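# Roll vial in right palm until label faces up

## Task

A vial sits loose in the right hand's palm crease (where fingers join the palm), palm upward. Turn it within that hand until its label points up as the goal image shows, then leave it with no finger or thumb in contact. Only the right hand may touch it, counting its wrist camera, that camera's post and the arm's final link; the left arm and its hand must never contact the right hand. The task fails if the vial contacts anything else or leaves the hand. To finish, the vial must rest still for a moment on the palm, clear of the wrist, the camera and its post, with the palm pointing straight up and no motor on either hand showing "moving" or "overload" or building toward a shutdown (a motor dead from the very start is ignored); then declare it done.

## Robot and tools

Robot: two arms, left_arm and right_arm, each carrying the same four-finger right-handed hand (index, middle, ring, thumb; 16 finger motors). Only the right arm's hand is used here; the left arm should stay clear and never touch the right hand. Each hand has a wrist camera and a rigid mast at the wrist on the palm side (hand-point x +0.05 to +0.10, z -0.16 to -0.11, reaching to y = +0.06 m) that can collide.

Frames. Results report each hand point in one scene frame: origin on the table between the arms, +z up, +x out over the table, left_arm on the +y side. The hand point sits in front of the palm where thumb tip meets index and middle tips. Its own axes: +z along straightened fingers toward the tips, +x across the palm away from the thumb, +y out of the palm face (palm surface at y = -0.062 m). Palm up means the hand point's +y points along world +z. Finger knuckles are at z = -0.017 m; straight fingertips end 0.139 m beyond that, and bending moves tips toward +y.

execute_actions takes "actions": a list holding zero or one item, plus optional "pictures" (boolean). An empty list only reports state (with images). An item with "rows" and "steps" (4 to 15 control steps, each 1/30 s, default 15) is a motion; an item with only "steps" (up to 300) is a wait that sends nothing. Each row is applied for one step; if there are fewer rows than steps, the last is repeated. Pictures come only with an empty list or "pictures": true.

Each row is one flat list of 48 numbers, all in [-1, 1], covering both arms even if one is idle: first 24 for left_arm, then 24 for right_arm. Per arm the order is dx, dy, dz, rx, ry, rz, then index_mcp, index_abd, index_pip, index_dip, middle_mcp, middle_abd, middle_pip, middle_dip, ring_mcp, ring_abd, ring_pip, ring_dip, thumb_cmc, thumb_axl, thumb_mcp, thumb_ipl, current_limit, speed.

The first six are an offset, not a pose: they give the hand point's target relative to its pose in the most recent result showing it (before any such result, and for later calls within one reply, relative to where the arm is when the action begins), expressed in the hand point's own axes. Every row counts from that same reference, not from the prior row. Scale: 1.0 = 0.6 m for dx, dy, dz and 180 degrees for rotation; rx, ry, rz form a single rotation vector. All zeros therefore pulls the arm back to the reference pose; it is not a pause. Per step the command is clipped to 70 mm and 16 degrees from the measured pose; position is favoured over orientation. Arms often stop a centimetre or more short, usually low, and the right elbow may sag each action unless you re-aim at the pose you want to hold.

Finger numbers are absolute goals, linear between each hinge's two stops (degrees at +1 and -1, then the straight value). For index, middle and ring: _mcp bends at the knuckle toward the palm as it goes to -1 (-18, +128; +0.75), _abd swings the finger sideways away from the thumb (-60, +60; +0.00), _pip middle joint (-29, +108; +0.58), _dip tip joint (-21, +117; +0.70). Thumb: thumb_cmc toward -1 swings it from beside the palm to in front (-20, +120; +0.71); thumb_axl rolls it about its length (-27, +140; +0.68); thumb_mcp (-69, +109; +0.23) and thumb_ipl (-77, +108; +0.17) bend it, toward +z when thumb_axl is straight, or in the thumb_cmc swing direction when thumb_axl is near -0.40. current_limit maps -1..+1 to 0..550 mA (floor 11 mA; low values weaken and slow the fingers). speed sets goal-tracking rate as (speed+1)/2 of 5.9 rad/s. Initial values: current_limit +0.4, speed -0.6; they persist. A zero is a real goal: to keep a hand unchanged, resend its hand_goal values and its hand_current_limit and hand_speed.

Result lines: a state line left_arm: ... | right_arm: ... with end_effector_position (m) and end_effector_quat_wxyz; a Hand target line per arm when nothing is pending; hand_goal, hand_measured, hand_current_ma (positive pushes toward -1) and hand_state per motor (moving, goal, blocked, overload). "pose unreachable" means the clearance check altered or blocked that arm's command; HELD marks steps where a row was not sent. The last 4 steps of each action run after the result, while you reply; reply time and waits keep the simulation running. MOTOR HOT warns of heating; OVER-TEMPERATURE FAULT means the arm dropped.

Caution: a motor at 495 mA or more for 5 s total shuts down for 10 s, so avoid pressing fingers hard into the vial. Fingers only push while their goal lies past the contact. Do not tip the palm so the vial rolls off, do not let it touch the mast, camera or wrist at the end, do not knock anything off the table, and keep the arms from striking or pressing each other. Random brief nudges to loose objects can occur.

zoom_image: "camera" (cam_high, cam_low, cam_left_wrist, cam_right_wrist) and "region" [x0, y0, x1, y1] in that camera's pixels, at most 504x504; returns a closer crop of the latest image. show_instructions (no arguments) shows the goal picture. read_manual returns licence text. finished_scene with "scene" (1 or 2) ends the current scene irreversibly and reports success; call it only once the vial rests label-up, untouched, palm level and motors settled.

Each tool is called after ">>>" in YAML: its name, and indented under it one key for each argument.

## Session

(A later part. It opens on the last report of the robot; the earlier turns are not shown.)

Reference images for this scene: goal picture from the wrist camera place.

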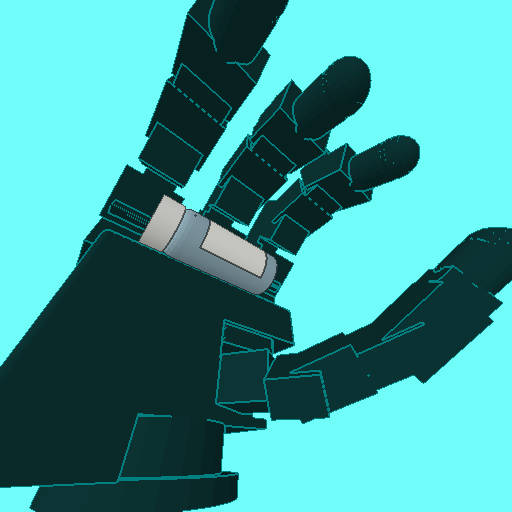

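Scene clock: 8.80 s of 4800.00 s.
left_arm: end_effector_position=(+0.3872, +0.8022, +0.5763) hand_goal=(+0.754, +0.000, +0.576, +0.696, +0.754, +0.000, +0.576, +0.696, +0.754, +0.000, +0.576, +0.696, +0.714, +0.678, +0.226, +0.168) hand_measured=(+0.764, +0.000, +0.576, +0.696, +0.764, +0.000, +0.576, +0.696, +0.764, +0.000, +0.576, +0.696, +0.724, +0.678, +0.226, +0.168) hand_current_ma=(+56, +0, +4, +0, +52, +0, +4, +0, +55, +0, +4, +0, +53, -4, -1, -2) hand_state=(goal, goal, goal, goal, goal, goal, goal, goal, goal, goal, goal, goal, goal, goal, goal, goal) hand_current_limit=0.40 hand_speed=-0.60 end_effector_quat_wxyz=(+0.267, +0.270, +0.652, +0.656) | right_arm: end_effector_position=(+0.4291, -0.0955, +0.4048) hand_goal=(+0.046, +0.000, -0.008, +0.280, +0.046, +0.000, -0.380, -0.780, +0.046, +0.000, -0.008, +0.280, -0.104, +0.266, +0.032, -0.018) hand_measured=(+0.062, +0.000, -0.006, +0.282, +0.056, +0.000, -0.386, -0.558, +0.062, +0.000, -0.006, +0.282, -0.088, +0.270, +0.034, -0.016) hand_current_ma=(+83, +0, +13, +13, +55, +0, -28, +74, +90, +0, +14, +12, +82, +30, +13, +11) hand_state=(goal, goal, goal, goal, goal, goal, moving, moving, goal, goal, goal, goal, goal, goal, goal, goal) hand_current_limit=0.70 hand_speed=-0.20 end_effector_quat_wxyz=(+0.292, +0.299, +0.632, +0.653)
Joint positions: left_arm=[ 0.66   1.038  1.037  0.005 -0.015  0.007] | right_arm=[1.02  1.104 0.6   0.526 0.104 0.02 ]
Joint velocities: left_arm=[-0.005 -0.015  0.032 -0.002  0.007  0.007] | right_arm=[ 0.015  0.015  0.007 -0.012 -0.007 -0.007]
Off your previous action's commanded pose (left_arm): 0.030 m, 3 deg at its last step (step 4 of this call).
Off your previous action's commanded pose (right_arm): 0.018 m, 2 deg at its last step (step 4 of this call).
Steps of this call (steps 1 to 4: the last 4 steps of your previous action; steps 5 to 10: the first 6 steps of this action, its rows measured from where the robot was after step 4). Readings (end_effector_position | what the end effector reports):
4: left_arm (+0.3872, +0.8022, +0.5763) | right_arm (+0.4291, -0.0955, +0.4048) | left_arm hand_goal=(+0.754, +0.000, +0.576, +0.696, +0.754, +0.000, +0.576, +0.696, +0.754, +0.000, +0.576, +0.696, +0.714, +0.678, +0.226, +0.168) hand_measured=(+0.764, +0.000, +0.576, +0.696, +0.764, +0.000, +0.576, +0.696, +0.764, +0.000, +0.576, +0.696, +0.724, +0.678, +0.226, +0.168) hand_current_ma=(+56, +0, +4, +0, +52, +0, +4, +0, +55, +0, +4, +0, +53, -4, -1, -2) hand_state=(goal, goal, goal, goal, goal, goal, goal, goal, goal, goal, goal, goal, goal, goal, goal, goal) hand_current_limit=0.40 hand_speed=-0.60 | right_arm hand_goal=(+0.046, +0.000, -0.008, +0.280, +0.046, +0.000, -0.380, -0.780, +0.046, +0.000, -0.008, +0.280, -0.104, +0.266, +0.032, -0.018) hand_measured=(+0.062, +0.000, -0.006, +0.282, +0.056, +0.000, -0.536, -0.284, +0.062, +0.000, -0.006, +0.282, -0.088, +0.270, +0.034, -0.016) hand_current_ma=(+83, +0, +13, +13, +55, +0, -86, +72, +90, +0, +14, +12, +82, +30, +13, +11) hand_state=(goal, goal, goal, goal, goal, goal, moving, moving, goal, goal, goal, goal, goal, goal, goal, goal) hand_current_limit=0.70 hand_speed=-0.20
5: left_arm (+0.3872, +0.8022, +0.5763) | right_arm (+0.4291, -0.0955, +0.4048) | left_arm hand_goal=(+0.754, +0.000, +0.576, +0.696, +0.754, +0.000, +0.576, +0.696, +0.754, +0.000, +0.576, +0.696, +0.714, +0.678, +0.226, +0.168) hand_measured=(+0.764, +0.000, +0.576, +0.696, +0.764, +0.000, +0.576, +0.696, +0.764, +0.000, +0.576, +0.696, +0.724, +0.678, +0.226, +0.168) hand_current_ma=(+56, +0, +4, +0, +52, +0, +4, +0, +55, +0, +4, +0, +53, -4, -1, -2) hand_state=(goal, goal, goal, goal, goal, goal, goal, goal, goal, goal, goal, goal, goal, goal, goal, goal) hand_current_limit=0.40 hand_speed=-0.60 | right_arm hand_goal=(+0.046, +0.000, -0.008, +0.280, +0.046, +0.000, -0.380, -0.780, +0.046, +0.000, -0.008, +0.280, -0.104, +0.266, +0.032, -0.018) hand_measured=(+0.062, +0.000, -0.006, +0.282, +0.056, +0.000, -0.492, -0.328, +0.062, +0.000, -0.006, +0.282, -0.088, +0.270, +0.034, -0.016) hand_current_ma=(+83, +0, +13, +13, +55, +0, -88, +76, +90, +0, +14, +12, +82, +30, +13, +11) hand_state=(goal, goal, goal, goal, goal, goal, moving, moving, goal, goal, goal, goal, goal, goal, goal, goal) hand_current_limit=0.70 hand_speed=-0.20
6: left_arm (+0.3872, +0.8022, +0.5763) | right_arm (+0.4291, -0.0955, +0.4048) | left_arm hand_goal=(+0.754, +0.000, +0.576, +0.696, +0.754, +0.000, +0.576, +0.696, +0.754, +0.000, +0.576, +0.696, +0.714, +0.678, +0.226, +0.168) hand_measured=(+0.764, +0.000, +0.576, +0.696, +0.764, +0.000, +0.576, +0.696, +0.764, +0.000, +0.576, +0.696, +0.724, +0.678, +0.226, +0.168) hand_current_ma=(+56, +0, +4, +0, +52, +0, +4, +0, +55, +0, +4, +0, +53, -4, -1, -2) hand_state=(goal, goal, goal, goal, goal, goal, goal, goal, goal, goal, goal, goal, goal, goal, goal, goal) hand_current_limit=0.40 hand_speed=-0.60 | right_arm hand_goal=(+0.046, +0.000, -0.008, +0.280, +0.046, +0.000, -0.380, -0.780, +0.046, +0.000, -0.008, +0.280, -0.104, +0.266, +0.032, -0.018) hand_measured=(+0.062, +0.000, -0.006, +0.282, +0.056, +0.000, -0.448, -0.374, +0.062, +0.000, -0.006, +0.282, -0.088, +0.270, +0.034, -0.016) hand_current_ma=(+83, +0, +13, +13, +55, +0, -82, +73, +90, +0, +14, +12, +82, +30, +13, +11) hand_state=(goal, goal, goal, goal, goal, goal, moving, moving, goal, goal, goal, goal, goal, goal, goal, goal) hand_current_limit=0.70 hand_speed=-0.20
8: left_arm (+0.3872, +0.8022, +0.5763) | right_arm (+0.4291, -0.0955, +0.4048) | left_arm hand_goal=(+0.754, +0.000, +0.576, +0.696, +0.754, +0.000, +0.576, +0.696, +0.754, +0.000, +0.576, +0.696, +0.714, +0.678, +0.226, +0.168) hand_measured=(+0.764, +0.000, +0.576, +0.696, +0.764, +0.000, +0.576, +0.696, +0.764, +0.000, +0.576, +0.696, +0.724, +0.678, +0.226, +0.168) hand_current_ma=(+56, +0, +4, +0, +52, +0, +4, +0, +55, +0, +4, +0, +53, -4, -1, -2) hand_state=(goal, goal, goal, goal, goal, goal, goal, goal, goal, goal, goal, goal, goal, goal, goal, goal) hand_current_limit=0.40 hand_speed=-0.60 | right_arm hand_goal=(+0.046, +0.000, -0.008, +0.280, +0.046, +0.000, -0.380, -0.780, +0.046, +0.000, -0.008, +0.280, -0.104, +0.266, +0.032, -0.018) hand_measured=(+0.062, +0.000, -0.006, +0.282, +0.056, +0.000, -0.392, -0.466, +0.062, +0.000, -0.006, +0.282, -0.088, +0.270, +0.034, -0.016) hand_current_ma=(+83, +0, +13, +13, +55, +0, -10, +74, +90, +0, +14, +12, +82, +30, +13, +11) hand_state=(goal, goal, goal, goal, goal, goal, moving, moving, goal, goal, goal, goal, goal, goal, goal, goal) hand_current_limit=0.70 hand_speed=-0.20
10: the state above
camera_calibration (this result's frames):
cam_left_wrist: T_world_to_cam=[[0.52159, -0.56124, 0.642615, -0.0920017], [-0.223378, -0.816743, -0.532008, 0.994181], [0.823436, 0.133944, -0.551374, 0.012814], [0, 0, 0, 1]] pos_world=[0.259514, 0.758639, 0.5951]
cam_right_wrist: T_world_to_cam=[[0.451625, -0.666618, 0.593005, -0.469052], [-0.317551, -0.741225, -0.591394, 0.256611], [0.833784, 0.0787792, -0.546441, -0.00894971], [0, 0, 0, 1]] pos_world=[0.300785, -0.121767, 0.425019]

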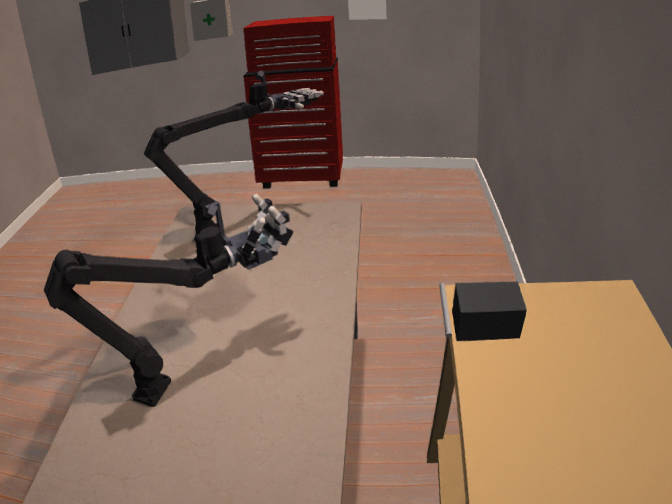

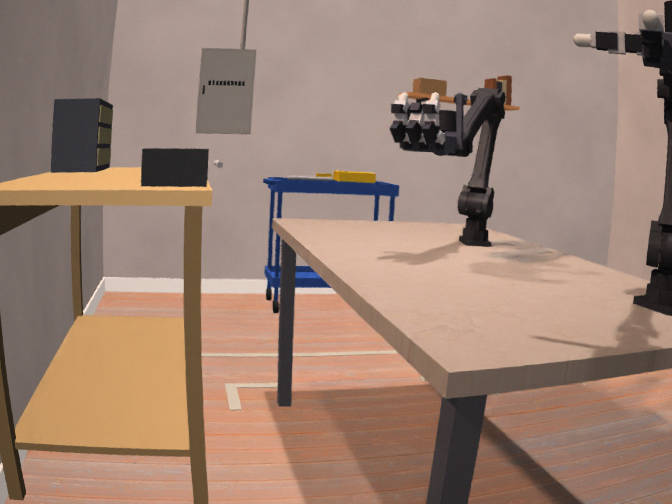

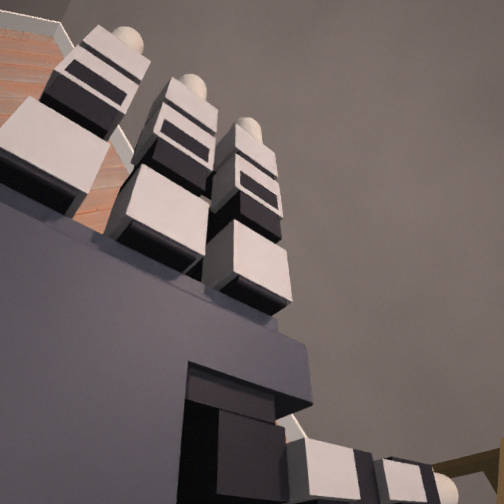

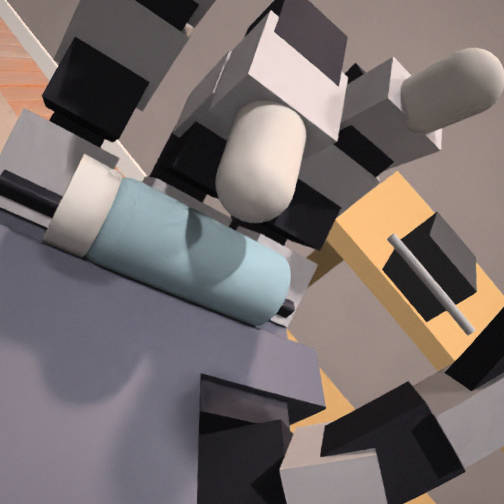

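>>> execute_actions:
  actions:
    - {"rows": [[0.0004,0.0478,-0.0121,-0.0166,0,0,0.754,0,0.576,0.696,0.754,0,0.576,0.696,0.754,0,0.576,0.696,0.714,0.678,0.226,0.168,0.4,-0.6,0.0016,0.0303,0.0034,-0.0107,0.0003,0.0015,0.046,0,-0.008,0.28,0.046,0,-1,-0.78,0.046,0,-0.008,0.28,-0.104,0.266,0.032,-0.018,0.3,-0.65],[0.0004,0.0478,-0.0121,-0.0166,0,0,0.754,0,0.576,0.696,0.754,0,0.576,0.696,0.754,0,0.576,0.696,0.714,0.678,0.226,0.168,0.4,-0.6,0.0016,0.0303,0.0034,-0.0107,0.0003,0.0015,0.046,0,-0.008,0.28,0.046,0,-1,-0.78,0.046,0,-0.008,0.28,-0.104,0.266,0.032,-0.018,0.3,-0.65],[0.0004,0.0478,-0.0121,-0.0166,0,0,0.754,0,0.576,0.696,0.754,0,0.576,0.696,0.754,0,0.576,0.696,0.714,0.678,0.226,0.168,0.4,-0.6,0.0016,0.0303,0.0034,-0.0107,0.0003,0.0015,0.046,0,-0.008,0.28,0.046,0,-1,-0.78,0.046,0,-0.008,0.28,-0.104,0.266,0.032,-0.018,0.3,-0.65],[0.0004,0.0478,-0.0121,-0.0166,0,0,0.754,0,0.576,0.696,0.754,0,0.576,0.696,0.754,0,0.576,0.696,0.714,0.678,0.226,0.168,0.4,-0.6,0.0016,0.0303,0.0034,-0.0107,0.0003,0.0015,0.046,0,-0.008,0.28,0.046,0,-1,-0.78,0.046,0,-0.008,0.28,-0.104,0.266,0.032,-0.018,0.3,-0.65],[0.0004,0.0478,-0.0121,-0.0166,0,0,0.754,0,0.576,0.696,0.754,0,0.576,0.696,0.754,0,0.576,0.696,0.714,0.678,0.226,0.168,0.4,-0.6,0.0016,0.0303,0.0034,-0.0107,0.0003,0.0015,0.046,0,-0.008,0.28,0.046,0,-1,-0.3,0.046,0,-0.008,0.28,-0.104,0.266,0.032,-0.018,0.3,-0.65]], "steps": 15}

>>> execute_actions:
  actions:
    - {"rows": [[0.0004,0.0478,-0.0121,-0.0166,0,0,0.754,0,0.576,0.696,0.754,0,0.576,0.696,0.754,0,0.576,0.696,0.714,0.678,0.226,0.168,0.4,-0.6,0.0016,0.0303,0.0034,-0.0107,0.0003,0.0015,0.046,0,-0.008,0.28,0.046,0,-1,-0.3,0.046,0,-0.008,0.28,-0.104,0.266,0.032,-0.018,0.3,-0.65]], "steps": 9}
  pictures: true

>>> zoom_image:
  camera: "cam_right_wrist"
  region: [30, 140, 310, 350]

Scene clock: 9.83 s of 4800.00 s.
left_arm: end_effector_position=(+0.3872, +0.8022, +0.5763) hand_goal=(+0.754, +0.000, +0.576, +0.696, +0.754, +0.000, +0.576, +0.696, +0.754, +0.000, +0.576, +0.696, +0.714, +0.678, +0.226, +0.168) hand_measured=(+0.764, +0.000, +0.576, +0.696, +0.764, +0.000, +0.576, +0.696, +0.764, +0.000, +0.576, +0.696, +0.724, +0.678, +0.226, +0.168) hand_current_ma=(+56, +0, +4, +0, +52, +0, +4, +0, +55, +0, +4, +0, +53, -4, -1, -2) hand_state=(goal, goal, goal, goal, goal, goal, goal, goal, goal, goal, goal, goal, goal, goal, goal, goal) hand_current_limit=0.40 hand_speed=-0.60 end_effector_quat_wxyz=(+0.267, +0.270, +0.652, +0.656) | right_arm: end_effector_position=(+0.4291, -0.0955, +0.4048) hand_goal=(+0.046, +0.000, -0.008, +0.280, +0.046, +0.000, -1.000, -0.300, +0.046, +0.000, -0.008, +0.280, -0.104, +0.266, +0.032, -0.018) hand_measured=(+0.062, +0.000, -0.006, +0.282, +0.072, +0.000, -0.508, -0.648, +0.062, +0.000, -0.006, +0.282, -0.088, +0.270, +0.034, -0.016) hand_current_ma=(+83, +0, +13, +13, +139, +0, +292, -20, +90, +0, +14, +12, +82, +30, +13, +11) hand_state=(goal, goal, goal, goal, blocked, goal, moving, moving, goal, goal, goal, goal, goal, goal, goal, goal) hand_current_limit=0.30 hand_speed=-0.65 end_effector_quat_wxyz=(+0.292, +0.299, +0.632, +0.653)
Joint positions: left_arm=[ 0.66   1.038  1.037  0.005 -0.015  0.007] | right_arm=[1.02  1.104 0.6   0.526 0.104 0.02 ]
Joint velocities: left_arm=[-0.005  0.005  0.002 -0.007  0.051 -0.037] | right_arm=[-0.015 -0.015  0.017  0.007 -0.022  0.007]
Off your previous action's commanded pose (left_arm): 0.030 m, 3 deg at its last step (step 4 of this call).
Off your previous action's commanded pose (right_arm): 0.018 m, 2 deg at its last step (step 4 of this call).
Steps of this call (steps 1 to 4: the last 4 steps of your previous action; steps 5 to 20: nothing new was sent; steps 21 to 31: the first 11 steps of this action). Readings (end_effector_position | what the end effector reports):
21: left_arm (+0.3872, +0.8022, +0.5763) | right_arm (+0.4291, -0.0955, +0.4048) | left_arm hand_goal=(+0.754, +0.000, +0.576, +0.696, +0.754, +0.000, +0.576, +0.696, +0.754, +0.000, +0.576, +0.696, +0.714, +0.678, +0.226, +0.168) hand_measured=(+0.764, +0.000, +0.576, +0.696, +0.764, +0.000, +0.576, +0.696, +0.764, +0.000, +0.576, +0.696, +0.724, +0.678, +0.226, +0.168) hand_current_ma=(+56, +0, +4, +0, +52, +0, +4, +0, +55, +0, +4, +0, +53, -4, -1, -2) hand_state=(goal, goal, goal, goal, goal, goal, goal, goal, goal, goal, goal, goal, goal, goal, goal, goal) hand_current_limit=0.40 hand_speed=-0.60 | right_arm hand_goal=(+0.046, +0.000, -0.008, +0.280, +0.046, +0.000, -1.000, -0.780, +0.046, +0.000, -0.008, +0.280, -0.104, +0.266, +0.032, -0.018) hand_measured=(+0.062, +0.000, -0.006, +0.282, +0.056, +0.000, -0.386, -0.778, +0.062, +0.000, -0.006, +0.282, -0.088, +0.270, +0.034, -0.016) hand_current_ma=(+83, +0, +13, +13, +55, +0, -29, +12, +90, +0, +14, +12, +82, +30, +13, +11) hand_state=(goal, goal, goal, goal, goal, goal, moving, goal, goal, goal, goal, goal, goal, goal, goal, goal) hand_current_limit=0.30 hand_speed=-0.65
22: left_arm (+0.3872, +0.8022, +0.5763) | right_arm (+0.4291, -0.0955, +0.4048) | left_arm hand_goal=(+0.754, +0.000, +0.576, +0.696, +0.754, +0.000, +0.576, +0.696, +0.754, +0.000, +0.576, +0.696, +0.714, +0.678, +0.226, +0.168) hand_measured=(+0.764, +0.000, +0.576, +0.696, +0.764, +0.000, +0.576, +0.696, +0.764, +0.000, +0.576, +0.696, +0.724, +0.678, +0.226, +0.168) hand_current_ma=(+56, +0, +4, +0, +52, +0, +4, +0, +55, +0, +4, +0, +53, -4, -1, -2) hand_state=(goal, goal, goal, goal, goal, goal, goal, goal, goal, goal, goal, goal, goal, goal, goal, goal) hand_current_limit=0.40 hand_speed=-0.60 | right_arm hand_goal=(+0.046, +0.000, -0.008, +0.280, +0.046, +0.000, -1.000, -0.780, +0.046, +0.000, -0.008, +0.280, -0.104, +0.266, +0.032, -0.018) hand_measured=(+0.062, +0.000, -0.006, +0.282, +0.056, +0.000, -0.386, -0.778, +0.062, +0.000, -0.006, +0.282, -0.088, +0.270, +0.034, -0.016) hand_current_ma=(+83, +0, +13, +13, +55, +0, +64, +12, +90, +0, +14, +12, +82, +30, +13, +11) hand_state=(goal, goal, goal, goal, goal, goal, moving, goal, goal, goal, goal, goal, goal, goal, goal, goal) hand_current_limit=0.30 hand_speed=-0.65
24: left_arm (+0.3872, +0.8022, +0.5763) | right_arm (+0.4291, -0.0955, +0.4048) | left_arm hand_goal=(+0.754, +0.000, +0.576, +0.696, +0.754, +0.000, +0.576, +0.696, +0.754, +0.000, +0.576, +0.696, +0.714, +0.678, +0.226, +0.168) hand_measured=(+0.764, +0.000, +0.576, +0.696, +0.764, +0.000, +0.576, +0.696, +0.764, +0.000, +0.576, +0.696, +0.724, +0.678, +0.226, +0.168) hand_current_ma=(+56, +0, +4, +0, +52, +0, +4, +0, +55, +0, +4, +0, +53, -4, -1, -2) hand_state=(goal, goal, goal, goal, goal, goal, goal, goal, goal, goal, goal, goal, goal, goal, goal, goal) hand_current_limit=0.40 hand_speed=-0.60 | right_arm hand_goal=(+0.046, +0.000, -0.008, +0.280, +0.046, +0.000, -1.000, -0.780, +0.046, +0.000, -0.008, +0.280, -0.104, +0.266, +0.032, -0.018) hand_measured=(+0.062, +0.000, -0.006, +0.282, +0.056, +0.000, -0.426, -0.778, +0.062, +0.000, -0.006, +0.282, -0.088, +0.270, +0.034, -0.016) hand_current_ma=(+83, +0, +13, +13, +55, +0, +46, +12, +90, +0, +14, +12, +82, +30, +13, +11) hand_state=(goal, goal, goal, goal, goal, goal, moving, goal, goal, goal, goal, goal, goal, goal, goal, goal) hand_current_limit=0.30 hand_speed=-0.65
28: left_arm (+0.3872, +0.8022, +0.5763) | right_arm (+0.4291, -0.0955, +0.4048) | left_arm hand_goal=(+0.754, +0.000, +0.576, +0.696, +0.754, +0.000, +0.576, +0.696, +0.754, +0.000, +0.576, +0.696, +0.714, +0.678, +0.226, +0.168) hand_measured=(+0.764, +0.000, +0.576, +0.696, +0.764, +0.000, +0.576, +0.696, +0.764, +0.000, +0.576, +0.696, +0.724, +0.678, +0.226, +0.168) hand_current_ma=(+56, +0, +4, +0, +52, +0, +4, +0, +55, +0, +4, +0, +53, -4, -1, -2) hand_state=(goal, goal, goal, goal, goal, goal, goal, goal, goal, goal, goal, goal, goal, goal, goal, goal) hand_current_limit=0.40 hand_speed=-0.60 | right_arm hand_goal=(+0.046, +0.000, -0.008, +0.280, +0.046, +0.000, -1.000, -0.300, +0.046, +0.000, -0.008, +0.280, -0.104, +0.266, +0.032, -0.018) hand_measured=(+0.062, +0.000, -0.006, +0.282, +0.068, +0.000, -0.488, -0.734, +0.062, +0.000, -0.006, +0.282, -0.088, +0.270, +0.034, -0.016) hand_current_ma=(+83, +0, +13, +13, +157, +0, +309, -46, +90, +0, +14, +12, +82, +30, +13, +11) hand_state=(goal, goal, goal, goal, moving, goal, moving, moving, goal, goal, goal, goal, goal, goal, goal, goal) hand_current_limit=0.30 hand_speed=-0.65
31: the state above

Scene clock: 10.13 s of 4800.00 s.
left_arm: end_effector_position=(+0.3872, +0.8022, +0.5763) hand_goal=(+0.754, +0.000, +0.576, +0.696, +0.754, +0.000, +0.576, +0.696, +0.754, +0.000, +0.576, +0.696, +0.714, +0.678, +0.226, +0.168) hand_measured=(+0.764, +0.000, +0.576, +0.696, +0.764, +0.000, +0.576, +0.696, +0.764, +0.000, +0.576, +0.696, +0.724, +0.678, +0.226, +0.168) hand_current_ma=(+56, +0, +4, +0, +52, +0, +4, +0, +55, +0, +4, +0, +53, -4, -1, -2) hand_state=(goal, goal, goal, goal, goal, goal, goal, goal, goal, goal, goal, goal, goal, goal, goal, goal) hand_current_limit=0.40 hand_speed=-0.60 end_effector_quat_wxyz=(+0.267, +0.270, +0.652, +0.656) | right_arm: end_effector_position=(+0.4291, -0.0955, +0.4048) hand_goal=(+0.046, +0.000, -0.008, +0.280, +0.046, +0.000, -1.000, -0.300, +0.046, +0.000, -0.008, +0.280, -0.104, +0.266, +0.032, -0.018) hand_measured=(+0.062, +0.000, -0.006, +0.282, +0.072, +0.000, -0.608, -0.386, +0.062, +0.000, -0.006, +0.282, -0.088, +0.270, +0.034, -0.016) hand_current_ma=(+83, +0, +13, +13, +139, +0, +238, -2, +90, +0, +14, +12, +82, +30, +13, +11) hand_state=(goal, goal, goal, goal, blocked, goal, moving, moving, goal, goal, goal, goal, goal, goal, goal, goal) hand_current_limit=0.30 hand_speed=-0.65 end_effector_quat_wxyz=(+0.292, +0.299, +0.632, +0.653)
Joint positions: left_arm=[ 0.66   1.038  1.037  0.005 -0.015  0.007] | right_arm=[1.02  1.104 0.6   0.526 0.104 0.02 ]
Joint velocities: left_arm=[-0.015 -0.005 -0.002 -0.007 -0.007 -0.066] | right_arm=[-0.005 -0.015  0.007 -0.022 -0.037  0.037]
Off your previous action's commanded pose (left_arm): 0.030 m, 3 deg at its last step (step 4 of this call).
Off your previous action's commanded pose (right_arm): 0.018 m, 2 deg at its last step (step 4 of this call).
Steps of this call (steps 1 to 4: the last 4 steps of your previous action; steps 5 to 9: the first 5 steps of this action, its rows measured from where the robot was after step 4). Readings (end_effector_position | what the end effector reports):
4: left_arm (+0.3872, +0.8022, +0.5763) | right_arm (+0.4291, -0.0955, +0.4048) | left_arm hand_goal=(+0.754, +0.000, +0.576, +0.696, +0.754, +0.000, +0.576, +0.696, +0.754, +0.000, +0.576, +0.696, +0.714, +0.678, +0.226, +0.168) hand_measured=(+0.764, +0.000, +0.576, +0.696, +0.764, +0.000, +0.576, +0.696, +0.764, +0.000, +0.576, +0.696, +0.724, +0.678, +0.226, +0.168) hand_current_ma=(+56, +0, +4, +0, +52, +0, +4, +0, +55, +0, +4, +0, +53, -4, -1, -2) hand_state=(goal, goal, goal, goal, goal, goal, goal, goal, goal, goal, goal, goal, goal, goal, goal, goal) hand_current_limit=0.40 hand_speed=-0.60 | right_arm hand_goal=(+0.046, +0.000, -0.008, +0.280, +0.046, +0.000, -1.000, -0.300, +0.046, +0.000, -0.008, +0.280, -0.104, +0.266, +0.032, -0.018) hand_measured=(+0.062, +0.000, -0.006, +0.282, +0.072, +0.000, -0.546, -0.532, +0.062, +0.000, -0.006, +0.282, -0.088, +0.270, +0.034, -0.016) hand_current_ma=(+83, +0, +13, +13, +139, +0, +257, -9, +90, +0, +14, +12, +82, +30, +13, +11) hand_state=(goal, goal, goal, goal, blocked, goal, moving, moving, goal, goal, goal, goal, goal, goal, goal, goal) hand_current_limit=0.30 hand_speed=-0.65
5: left_arm (+0.3872, +0.8022, +0.5763) | right_arm (+0.4291, -0.0955, +0.4048) | left_arm hand_goal=(+0.754, +0.000, +0.576, +0.696, +0.754, +0.000, +0.576, +0.696, +0.754, +0.000, +0.576, +0.696, +0.714, +0.678, +0.226, +0.168) hand_measured=(+0.764, +0.000, +0.576, +0.696, +0.764, +0.000, +0.576, +0.696, +0.764, +0.000, +0.576, +0.696, +0.724, +0.678, +0.226, +0.168) hand_current_ma=(+56, +0, +4, +0, +52, +0, +4, +0, +55, +0, +4, +0, +53, -4, -1, -2) hand_state=(goal, goal, goal, goal, goal, goal, goal, goal, goal, goal, goal, goal, goal, goal, goal, goal) hand_current_limit=0.40 hand_speed=-0.60 | right_arm hand_goal=(+0.046, +0.000, -0.008, +0.280, +0.046, +0.000, -1.000, -0.300, +0.046, +0.000, -0.008, +0.280, -0.104, +0.266, +0.032, -0.018) hand_measured=(+0.062, +0.000, -0.006, +0.282, +0.072, +0.000, -0.558, -0.502, +0.062, +0.000, -0.006, +0.282, -0.088, +0.270, +0.034, -0.016) hand_current_ma=(+83, +0, +13, +13, +139, +0, +252, -7, +90, +0, +14, +12, +82, +30, +13, +11) hand_state=(goal, goal, goal, goal, blocked, goal, moving, moving, goal, goal, goal, goal, goal, goal, goal, goal) hand_current_limit=0.30 hand_speed=-0.65
6: left_arm (+0.3872, +0.8022, +0.5763) | right_arm (+0.4291, -0.0955, +0.4048) | left_arm hand_goal=(+0.754, +0.000, +0.576, +0.696, +0.754, +0.000, +0.576, +0.696, +0.754, +0.000, +0.576, +0.696, +0.714, +0.678, +0.226, +0.168) hand_measured=(+0.764, +0.000, +0.576, +0.696, +0.764, +0.000, +0.576, +0.696, +0.764, +0.000, +0.576, +0.696, +0.724, +0.678, +0.226, +0.168) hand_current_ma=(+56, +0, +4, +0, +52, +0, +4, +0, +55, +0, +4, +0, +53, -4, -1, -2) hand_state=(goal, goal, goal, goal, goal, goal, goal, goal, goal, goal, goal, goal, goal, goal, goal, goal) hand_current_limit=0.40 hand_speed=-0.60 | right_arm hand_goal=(+0.046, +0.000, -0.008, +0.280, +0.046, +0.000, -1.000, -0.300, +0.046, +0.000, -0.008, +0.280, -0.104, +0.266, +0.032, -0.018) hand_measured=(+0.062, +0.000, -0.006, +0.282, +0.072, +0.000, -0.570, -0.474, +0.062, +0.000, -0.006, +0.282, -0.088, +0.270, +0.034, -0.016) hand_current_ma=(+83, +0, +13, +13, +139, +0, +248, -5, +90, +0, +14, +12, +82, +30, +13, +11) hand_state=(goal, goal, goal, goal, blocked, goal, moving, moving, goal, goal, goal, goal, goal, goal, goal, goal) hand_current_limit=0.30 hand_speed=-0.65
8: left_arm (+0.3872, +0.8022, +0.5763) | right_arm (+0.4291, -0.0955, +0.4048) | left_arm hand_goal=(+0.754, +0.000, +0.576, +0.696, +0.754, +0.000, +0.576, +0.696, +0.754, +0.000, +0.576, +0.696, +0.714, +0.678, +0.226, +0.168) hand_measured=(+0.764, +0.000, +0.576, +0.696, +0.764, +0.000, +0.576, +0.696, +0.764, +0.000, +0.576, +0.696, +0.724, +0.678, +0.226, +0.168) hand_current_ma=(+56, +0, +4, +0, +52, +0, +4, +0, +55, +0, +4, +0, +53, -4, -1, -2) hand_state=(goal, goal, goal, goal, goal, goal, goal, goal, goal, goal, goal, goal, goal, goal, goal, goal) hand_current_limit=0.40 hand_speed=-0.60 | right_arm hand_goal=(+0.046, +0.000, -0.008, +0.280, +0.046, +0.000, -1.000, -0.300, +0.046, +0.000, -0.008, +0.280, -0.104, +0.266, +0.032, -0.018) hand_measured=(+0.062, +0.000, -0.006, +0.282, +0.072, +0.000, -0.596, -0.416, +0.062, +0.000, -0.006, +0.282, -0.088, +0.270, +0.034, -0.016) hand_current_ma=(+83, +0, +13, +13, +139, +0, +241, -3, +90, +0, +14, +12, +82, +30, +13, +11) hand_state=(goal, goal, goal, goal, blocked, goal, moving, moving, goal, goal, goal, goal, goal, goal, goal, goal) hand_current_limit=0.30 hand_speed=-0.65
9: the state above
camera_calibration (this result's frames):
cam_left_wrist: T_world_to_cam=[[0.52159, -0.56124, 0.642615, -0.0920017], [-0.223378, -0.816743, -0.532008, 0.994181], [0.823436, 0.133944, -0.551374, 0.012814], [0, 0, 0, 1]] pos_world=[0.259514, 0.758639, 0.5951]
cam_right_wrist: T_world_to_cam=[[0.451625, -0.666618, 0.593005, -0.469052], [-0.317551, -0.741225, -0.591394, 0.256611], [0.833784, 0.0787792, -0.546441, -0.00894971], [0, 0, 0, 1]] pos_world=[0.300785, -0.121767, 0.425019]

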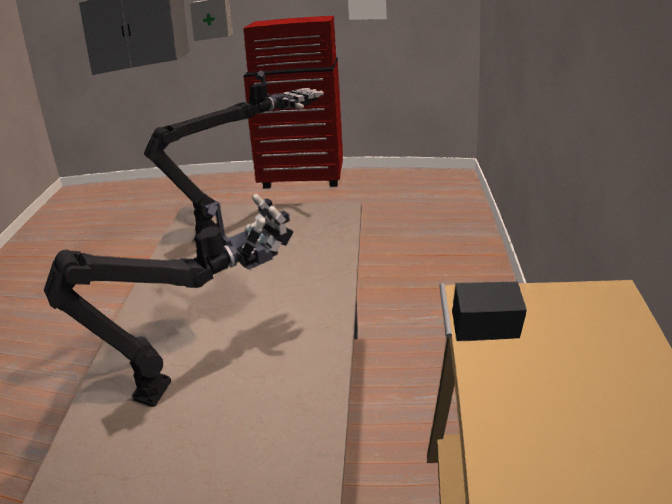

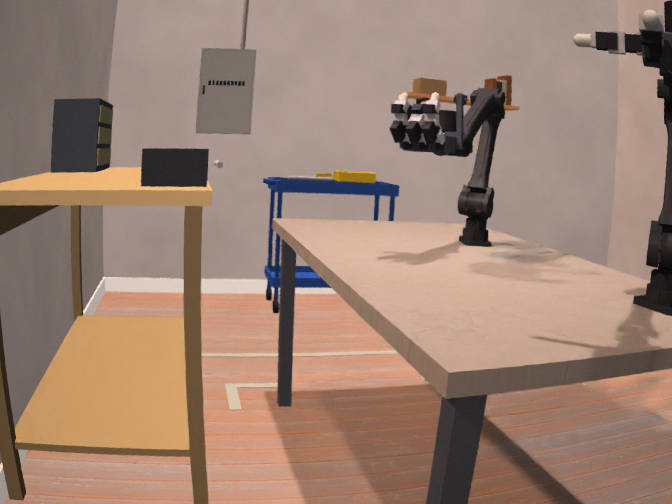

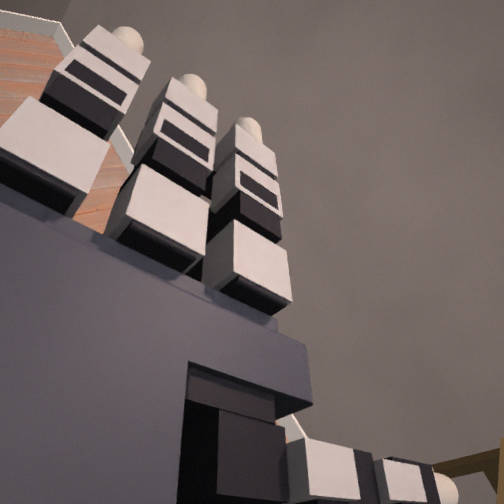

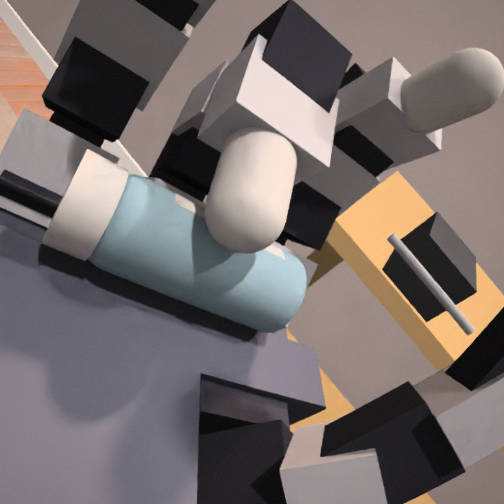

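Region (30, 140, 310, 350) of cam_right_wrist's 504x504 image, scaled by 1.800, with more detail than that image has; it fills the top 378 rows of this view, and the rest is white.

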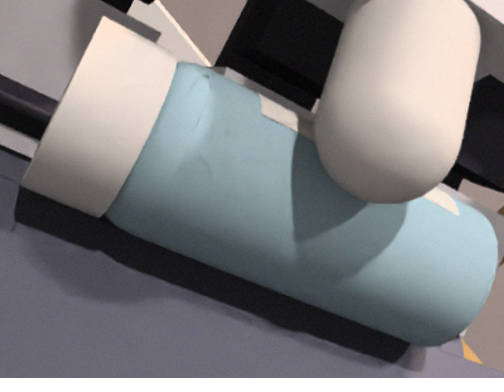

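>>> execute_actions:
  actions: []

>>> zoom_image:
  camera: "cam_right_wrist"
  region: [30, 140, 310, 350]

Scene clock: 10.30 s of 4800.00 s.
left_arm: end_effector_position=(+0.3872, +0.8022, +0.5763) hand_goal=(+0.754, +0.000, +0.576, +0.696, +0.754, +0.000, +0.576, +0.696, +0.754, +0.000, +0.576, +0.696, +0.714, +0.678, +0.226, +0.168) hand_measured=(+0.764, +0.000, +0.576, +0.696, +0.764, +0.000, +0.576, +0.696, +0.764, +0.000, +0.576, +0.696, +0.724, +0.678, +0.226, +0.168) hand_current_ma=(+56, +0, +4, +0, +52, +0, +4, +0, +55, +0, +4, +0, +53, -4, -1, -2) hand_state=(goal, goal, goal, goal, goal, goal, goal, goal, goal, goal, goal, goal, goal, goal, goal, goal) hand_current_limit=0.40 hand_speed=-0.60 end_effector_quat_wxyz=(+0.267, +0.270, +0.652, +0.656) | right_arm: end_effector_position=(+0.4291, -0.0955, +0.4048) hand_goal=(+0.046, +0.000, -0.008, +0.280, +0.046, +0.000, -1.000, -0.300, +0.046, +0.000, -0.008, +0.280, -0.104, +0.266, +0.032, -0.018) hand_measured=(+0.062, +0.000, -0.006, +0.282, +0.072, +0.000, -0.660, -0.288, +0.062, +0.000, -0.006, +0.282, -0.088, +0.270, +0.034, -0.016) hand_current_ma=(+83, +0, +13, +13, +139, +0, +355, +81, +90, +0, +14, +12, +82, +30, +13, +11) hand_state=(goal, goal, goal, goal, blocked, goal, moving, moving, goal, goal, goal, goal, goal, goal, goal, goal) hand_current_limit=0.30 hand_speed=-0.65 end_effector_quat_wxyz=(+0.292, +0.299, +0.632, +0.653)
Joint positions: left_arm=[ 0.66   1.038  1.037  0.005 -0.015  0.007] | right_arm=[1.02  1.104 0.6   0.526 0.104 0.02 ]
Joint velocities: left_arm=[-0.005 -0.005 -0.012 -0.017  0.037 -0.007] | right_arm=[-0.015 -0.024 -0.007 -0.017 -0.066 -0.022]
Hand target (left_arm): +0.381, +0.797, +0.604; +0.273, +0.263, +0.635, +0.673
Hand target (right_arm): +0.430, -0.095, +0.423; +0.295, +0.296, +0.620, +0.664
Off the commanded pose (left_arm): 0.030 m, 3 deg.
Off the commanded pose (right_arm): 0.018 m, 2 deg.
Kept back: nothing.
Steps of this call (steps 1 to 4: the last 4 steps of your previous action; step 5: nothing new was sent). Readings (end_effector_position | what the end effector reports):
1: left_arm (+0.3872, +0.8022, +0.5763) | right_arm (+0.4291, -0.0955, +0.4048) | left_arm hand_goal=(+0.754, +0.000, +0.576, +0.696, +0.754, +0.000, +0.576, +0.696, +0.754, +0.000, +0.576, +0.696, +0.714, +0.678, +0.226, +0.168) hand_measured=(+0.764, +0.000, +0.576, +0.696, +0.764, +0.000, +0.576, +0.696, +0.764, +0.000, +0.576, +0.696, +0.724, +0.678, +0.226, +0.168) hand_current_ma=(+56, +0, +4, +0, +52, +0, +4, +0, +55, +0, +4, +0, +53, -4, -1, -2) hand_state=(goal, goal, goal, goal, goal, goal, goal, goal, goal, goal, goal, goal, goal, goal, goal, goal) hand_current_limit=0.40 hand_speed=-0.60 | right_arm hand_goal=(+0.046, +0.000, -0.008, +0.280, +0.046, +0.000, -1.000, -0.300, +0.046, +0.000, -0.008, +0.280, -0.104, +0.266, +0.032, -0.018) hand_measured=(+0.062, +0.000, -0.006, +0.282, +0.072, +0.000, -0.622, -0.358, +0.062, +0.000, -0.006, +0.282, -0.088, +0.270, +0.034, -0.016) hand_current_ma=(+83, +0, +13, +13, +139, +0, +235, -1, +90, +0, +14, +12, +82, +30, +13, +11) hand_state=(goal, goal, goal, goal, blocked, goal, moving, moving, goal, goal, goal, goal, goal, goal, goal, goal) hand_current_limit=0.30 hand_speed=-0.65
2: left_arm (+0.3872, +0.8022, +0.5763) | right_arm (+0.4291, -0.0955, +0.4048) | left_arm hand_goal=(+0.754, +0.000, +0.576, +0.696, +0.754, +0.000, +0.576, +0.696, +0.754, +0.000, +0.576, +0.696, +0.714, +0.678, +0.226, +0.168) hand_measured=(+0.764, +0.000, +0.576, +0.696, +0.764, +0.000, +0.576, +0.696, +0.764, +0.000, +0.576, +0.696, +0.724, +0.678, +0.226, +0.168) hand_current_ma=(+56, +0, +4, +0, +52, +0, +4, +0, +55, +0, +4, +0, +53, -4, -1, -2) hand_state=(goal, goal, goal, goal, goal, goal, goal, goal, goal, goal, goal, goal, goal, goal, goal, goal) hand_current_limit=0.40 hand_speed=-0.60 | right_arm hand_goal=(+0.046, +0.000, -0.008, +0.280, +0.046, +0.000, -1.000, -0.300, +0.046, +0.000, -0.008, +0.280, -0.104, +0.266, +0.032, -0.018) hand_measured=(+0.062, +0.000, -0.006, +0.282, +0.072, +0.000, -0.636, -0.330, +0.062, +0.000, -0.006, +0.282, -0.088, +0.270, +0.034, -0.016) hand_current_ma=(+83, +0, +13, +13, +139, +0, +236, +13, +90, +0, +14, +12, +82, +30, +13, +11) hand_state=(goal, goal, goal, goal, blocked, goal, moving, moving, goal, goal, goal, goal, goal, goal, goal, goal) hand_current_limit=0.30 hand_speed=-0.65
4: left_arm (+0.3872, +0.8022, +0.5763) | right_arm (+0.4291, -0.0955, +0.4048) | left_arm hand_goal=(+0.754, +0.000, +0.576, +0.696, +0.754, +0.000, +0.576, +0.696, +0.754, +0.000, +0.576, +0.696, +0.714, +0.678, +0.226, +0.168) hand_measured=(+0.764, +0.000, +0.576, +0.696, +0.764, +0.000, +0.576, +0.696, +0.764, +0.000, +0.576, +0.696, +0.724, +0.678, +0.226, +0.168) hand_current_ma=(+56, +0, +4, +0, +52, +0, +4, +0, +55, +0, +4, +0, +53, -4, -1, -2) hand_state=(goal, goal, goal, goal, goal, goal, goal, goal, goal, goal, goal, goal, goal, goal, goal, goal) hand_current_limit=0.40 hand_speed=-0.60 | right_arm hand_goal=(+0.046, +0.000, -0.008, +0.280, +0.046, +0.000, -1.000, -0.300, +0.046, +0.000, -0.008, +0.280, -0.104, +0.266, +0.032, -0.018) hand_measured=(+0.062, +0.000, -0.006, +0.282, +0.072, +0.000, -0.656, -0.294, +0.062, +0.000, -0.006, +0.282, -0.088, +0.270, +0.034, -0.016) hand_current_ma=(+83, +0, +13, +13, +139, +0, +329, +77, +90, +0, +14, +12, +82, +30, +13, +11) hand_state=(goal, goal, goal, goal, blocked, goal, moving, moving, goal, goal, goal, goal, goal, goal, goal, goal) hand_current_limit=0.30 hand_speed=-0.65
5: the state above
camera_calibration (this result's frames):
cam_left_wrist: T_world_to_cam=[[0.52159, -0.56124, 0.642615, -0.0920017], [-0.223378, -0.816743, -0.532008, 0.994181], [0.823436, 0.133944, -0.551374, 0.012814], [0, 0, 0, 1]] pos_world=[0.259514, 0.758639, 0.5951]
cam_right_wrist: T_world_to_cam=[[0.451625, -0.666618, 0.593005, -0.469052], [-0.317551, -0.741225, -0.591394, 0.256611], [0.833784, 0.0787792, -0.546441, -0.00894971], [0, 0, 0, 1]] pos_world=[0.300785, -0.121767, 0.425019]

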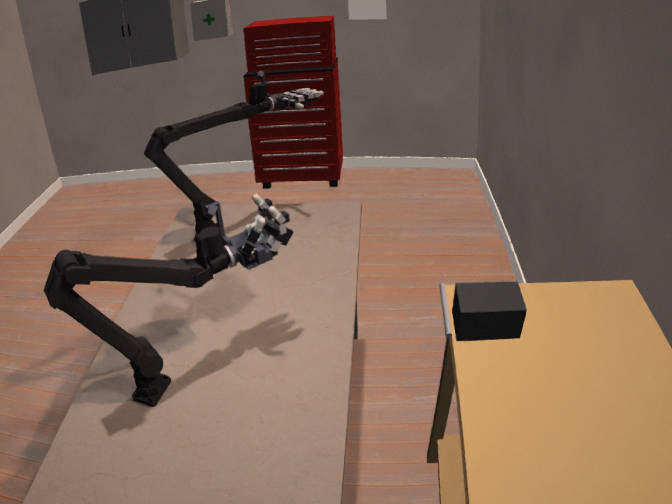

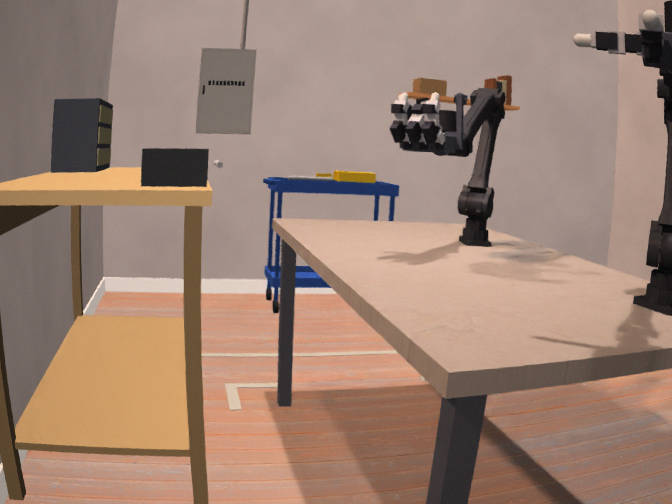

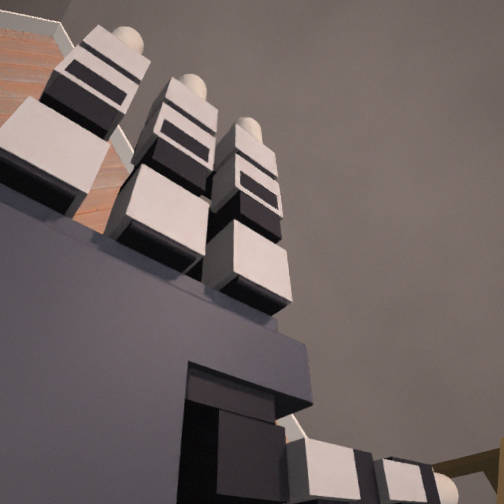

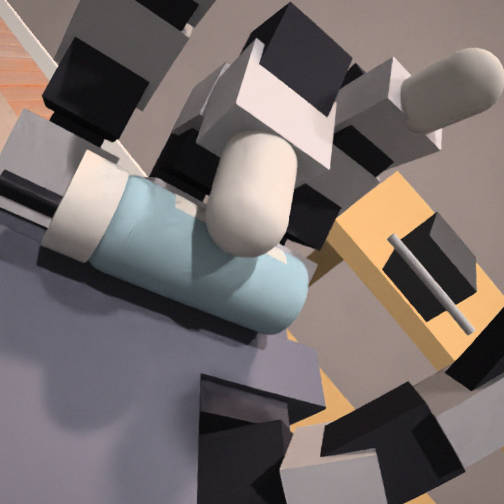

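Region (30, 140, 310, 350) of cam_right_wrist's 504x504 image, scaled by 1.800, with more detail than that image has; it fills the top 378 rows of this view, and the rest is white.

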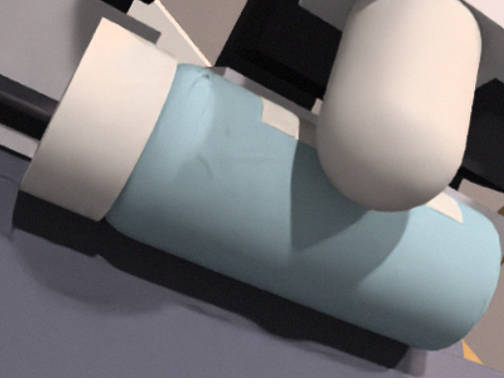

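>>> execute_actions:
  actions:
    - {"rows": [[0.0004,0.0478,-0.0121,-0.0166,0,0,0.754,0,0.576,0.696,0.754,0,0.576,0.696,0.754,0,0.576,0.696,0.714,0.678,0.226,0.168,0.4,-0.6,0.0016,0.0303,0.0034,-0.0107,0.0003,0.0015,0.046,0,-0.008,0.28,0.046,0,-1,-0.1,0.046,0,-0.008,0.28,-0.104,0.266,0.032,-0.018,0.3,-0.65]], "steps": 15}
  pictures: true

>>> zoom_image:
  camera: "cam_right_wrist"
  region: [30, 140, 310, 350]

Scene clock: 11.03 s of 4800.00 s.
left_arm: end_effector_position=(+0.3872, +0.8022, +0.5763) hand_goal=(+0.754, +0.000, +0.576, +0.696, +0.754, +0.000, +0.576, +0.696, +0.754, +0.000, +0.576, +0.696, +0.714, +0.678, +0.226, +0.168) hand_measured=(+0.764, +0.000, +0.576, +0.696, +0.764, +0.000, +0.576, +0.696, +0.764, +0.000, +0.576, +0.696, +0.724, +0.678, +0.226, +0.168) hand_current_ma=(+56, +0, +4, +0, +52, +0, +4, +0, +55, +0, +4, +0, +53, -4, -1, -2) hand_state=(goal, goal, goal, goal, goal, goal, goal, goal, goal, goal, goal, goal, goal, goal, goal, goal) hand_current_limit=0.40 hand_speed=-0.60 end_effector_quat_wxyz=(+0.267, +0.270, +0.652, +0.656) | right_arm: end_effector_position=(+0.4291, -0.0955, +0.4048) hand_goal=(+0.046, +0.000, -0.008, +0.280, +0.046, +0.000, -1.000, -0.100, +0.046, +0.000, -0.008, +0.280, -0.104, +0.266, +0.032, -0.018) hand_measured=(+0.062, +0.000, -0.006, +0.282, +0.072, +0.000, -0.766, -0.088, +0.062, +0.000, -0.006, +0.282, -0.088, +0.270, +0.034, -0.016) hand_current_ma=(+83, +0, +13, +13, +139, +0, +351, +91, +90, +0, +14, +12, +82, +30, +13, +11) hand_state=(goal, goal, goal, goal, blocked, goal, moving, moving, goal, goal, goal, goal, goal, goal, goal, goal) hand_current_limit=0.30 hand_speed=-0.65 end_effector_quat_wxyz=(+0.292, +0.299, +0.632, +0.653)
Joint positions: left_arm=[ 0.66   1.038  1.037  0.005 -0.015  0.007] | right_arm=[1.02  1.104 0.6   0.526 0.104 0.02 ]
Joint velocities: left_arm=[ 0.005  0.005  0.007 -0.002 -0.007  0.007] | right_arm=[ 0.005 -0.015  0.002 -0.012  0.022  0.022]
Steps of this call (steps 1 to 11: nothing new was sent; steps 12 to 22: the first 11 steps of this action). Readings (end_effector_position | what the end effector reports):
12: left_arm (+0.3872, +0.8022, +0.5763) | right_arm (+0.4291, -0.0955, +0.4048) | left_arm hand_goal=(+0.754, +0.000, +0.576, +0.696, +0.754, +0.000, +0.576, +0.696, +0.754, +0.000, +0.576, +0.696, +0.714, +0.678, +0.226, +0.168) hand_measured=(+0.764, +0.000, +0.576, +0.696, +0.764, +0.000, +0.576, +0.696, +0.764, +0.000, +0.576, +0.696, +0.724, +0.678, +0.226, +0.168) hand_current_ma=(+56, +0, +4, +0, +52, +0, +4, +0, +55, +0, +4, +0, +53, -4, -1, -2) hand_state=(goal, goal, goal, goal, goal, goal, goal, goal, goal, goal, goal, goal, goal, goal, goal, goal) hand_current_limit=0.40 hand_speed=-0.60 | right_arm hand_goal=(+0.046, +0.000, -0.008, +0.280, +0.046, +0.000, -1.000, -0.100, +0.046, +0.000, -0.008, +0.280, -0.104, +0.266, +0.032, -0.018) hand_measured=(+0.062, +0.000, -0.006, +0.282, +0.072, +0.000, -0.662, -0.284, +0.062, +0.000, -0.006, +0.282, -0.088, +0.270, +0.034, -0.016) hand_current_ma=(+83, +0, +13, +13, +139, +0, +357, +78, +90, +0, +14, +12, +82, +30, +13, +11) hand_state=(goal, goal, goal, goal, blocked, goal, blocked, moving, goal, goal, goal, goal, goal, goal, goal, goal) hand_current_limit=0.30 hand_speed=-0.65
13: left_arm (+0.3872, +0.8022, +0.5763) | right_arm (+0.4291, -0.0955, +0.4048) | left_arm hand_goal=(+0.754, +0.000, +0.576, +0.696, +0.754, +0.000, +0.576, +0.696, +0.754, +0.000, +0.576, +0.696, +0.714, +0.678, +0.226, +0.168) hand_measured=(+0.764, +0.000, +0.576, +0.696, +0.764, +0.000, +0.576, +0.696, +0.764, +0.000, +0.576, +0.696, +0.724, +0.678, +0.226, +0.168) hand_current_ma=(+56, +0, +4, +0, +52, +0, +4, +0, +55, +0, +4, +0, +53, -4, -1, -2) hand_state=(goal, goal, goal, goal, goal, goal, goal, goal, goal, goal, goal, goal, goal, goal, goal, goal) hand_current_limit=0.40 hand_speed=-0.60 | right_arm hand_goal=(+0.046, +0.000, -0.008, +0.280, +0.046, +0.000, -1.000, -0.100, +0.046, +0.000, -0.008, +0.280, -0.104, +0.266, +0.032, -0.018) hand_measured=(+0.062, +0.000, -0.006, +0.282, +0.072, +0.000, -0.662, -0.282, +0.062, +0.000, -0.006, +0.282, -0.088, +0.270, +0.034, -0.016) hand_current_ma=(+83, +0, +13, +13, +139, +0, +342, +3, +90, +0, +14, +12, +82, +30, +13, +11) hand_state=(goal, goal, goal, goal, blocked, goal, moving, moving, goal, goal, goal, goal, goal, goal, goal, goal) hand_current_limit=0.30 hand_speed=-0.65
15: left_arm (+0.3872, +0.8022, +0.5763) | right_arm (+0.4291, -0.0955, +0.4048) | left_arm hand_goal=(+0.754, +0.000, +0.576, +0.696, +0.754, +0.000, +0.576, +0.696, +0.754, +0.000, +0.576, +0.696, +0.714, +0.678, +0.226, +0.168) hand_measured=(+0.764, +0.000, +0.576, +0.696, +0.764, +0.000, +0.576, +0.696, +0.764, +0.000, +0.576, +0.696, +0.724, +0.678, +0.226, +0.168) hand_current_ma=(+56, +0, +4, +0, +52, +0, +4, +0, +55, +0, +4, +0, +53, -4, -1, -2) hand_state=(goal, goal, goal, goal, goal, goal, goal, goal, goal, goal, goal, goal, goal, goal, goal, goal) hand_current_limit=0.40 hand_speed=-0.60 | right_arm hand_goal=(+0.046, +0.000, -0.008, +0.280, +0.046, +0.000, -1.000, -0.100, +0.046, +0.000, -0.008, +0.280, -0.104, +0.266, +0.032, -0.018) hand_measured=(+0.062, +0.000, -0.006, +0.282, +0.072, +0.000, -0.680, -0.244, +0.062, +0.000, -0.006, +0.282, -0.088, +0.270, +0.034, -0.016) hand_current_ma=(+83, +0, +13, +13, +139, +0, +232, -3, +90, +0, +14, +12, +82, +30, +13, +11) hand_state=(goal, goal, goal, goal, blocked, goal, moving, moving, goal, goal, goal, goal, goal, goal, goal, goal) hand_current_limit=0.30 hand_speed=-0.65
19: left_arm (+0.3872, +0.8022, +0.5763) | right_arm (+0.4291, -0.0955, +0.4048) | left_arm hand_goal=(+0.754, +0.000, +0.576, +0.696, +0.754, +0.000, +0.576, +0.696, +0.754, +0.000, +0.576, +0.696, +0.714, +0.678, +0.226, +0.168) hand_measured=(+0.764, +0.000, +0.576, +0.696, +0.764, +0.000, +0.576, +0.696, +0.764, +0.000, +0.576, +0.696, +0.724, +0.678, +0.226, +0.168) hand_current_ma=(+56, +0, +4, +0, +52, +0, +4, +0, +55, +0, +4, +0, +53, -4, -1, -2) hand_state=(goal, goal, goal, goal, goal, goal, goal, goal, goal, goal, goal, goal, goal, goal, goal, goal) hand_current_limit=0.40 hand_speed=-0.60 | right_arm hand_goal=(+0.046, +0.000, -0.008, +0.280, +0.046, +0.000, -1.000, -0.100, +0.046, +0.000, -0.008, +0.280, -0.104, +0.266, +0.032, -0.018) hand_measured=(+0.062, +0.000, -0.006, +0.282, +0.072, +0.000, -0.738, -0.134, +0.062, +0.000, -0.006, +0.282, -0.088, +0.270, +0.034, -0.016) hand_current_ma=(+83, +0, +13, +13, +139, +0, +222, +2, +90, +0, +14, +12, +82, +30, +13, +11) hand_state=(goal, goal, goal, goal, blocked, goal, moving, moving, goal, goal, goal, goal, goal, goal, goal, goal) hand_current_limit=0.30 hand_speed=-0.65
22: the state above
camera_calibration (this result's frames):
cam_left_wrist: T_world_to_cam=[[0.52159, -0.56124, 0.642615, -0.0920017], [-0.223378, -0.816743, -0.532008, 0.994181], [0.823436, 0.133944, -0.551374, 0.012814], [0, 0, 0, 1]] pos_world=[0.259514, 0.758639, 0.5951]
cam_right_wrist: T_world_to_cam=[[0.451625, -0.666618, 0.593005, -0.469052], [-0.317551, -0.741225, -0.591394, 0.256611], [0.833784, 0.0787792, -0.546441, -0.00894971], [0, 0, 0, 1]] pos_world=[0.300785, -0.121767, 0.425019]

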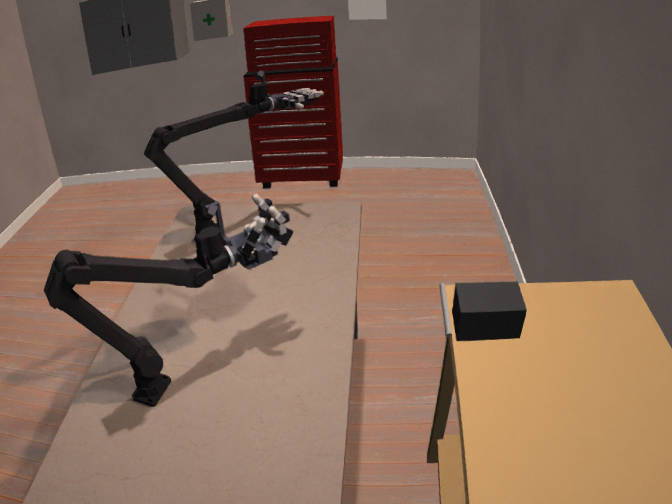

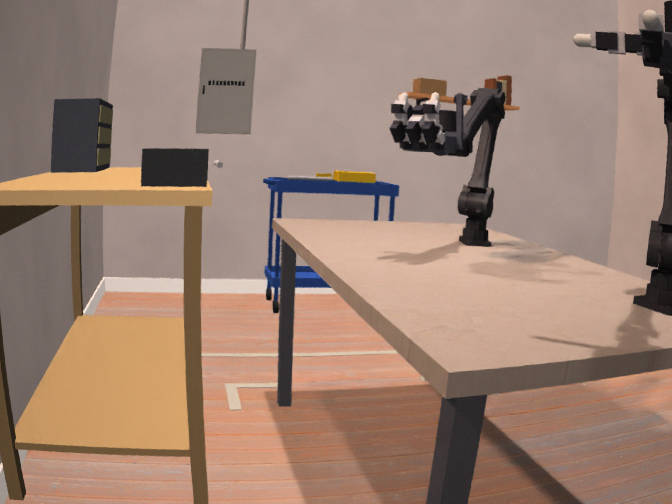

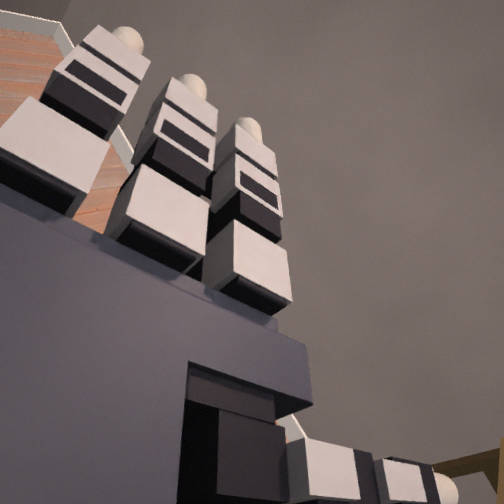

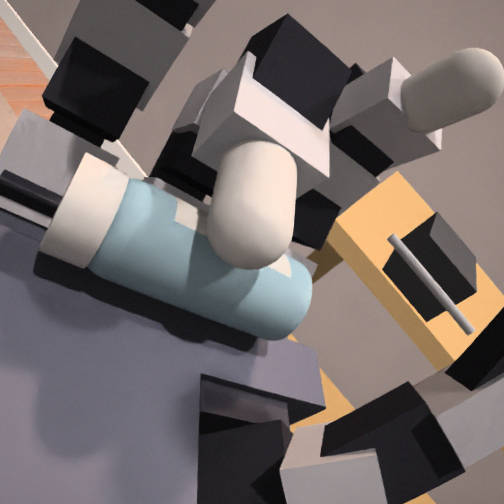

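Region (30, 140, 310, 350) of cam_right_wrist's 504x504 image, scaled by 1.800, with more detail than that image has; it fills the top 378 rows of this view, and the rest is white.

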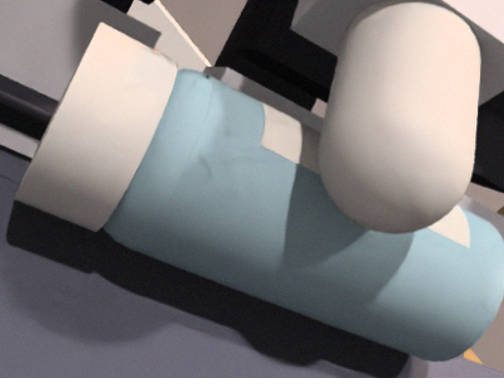

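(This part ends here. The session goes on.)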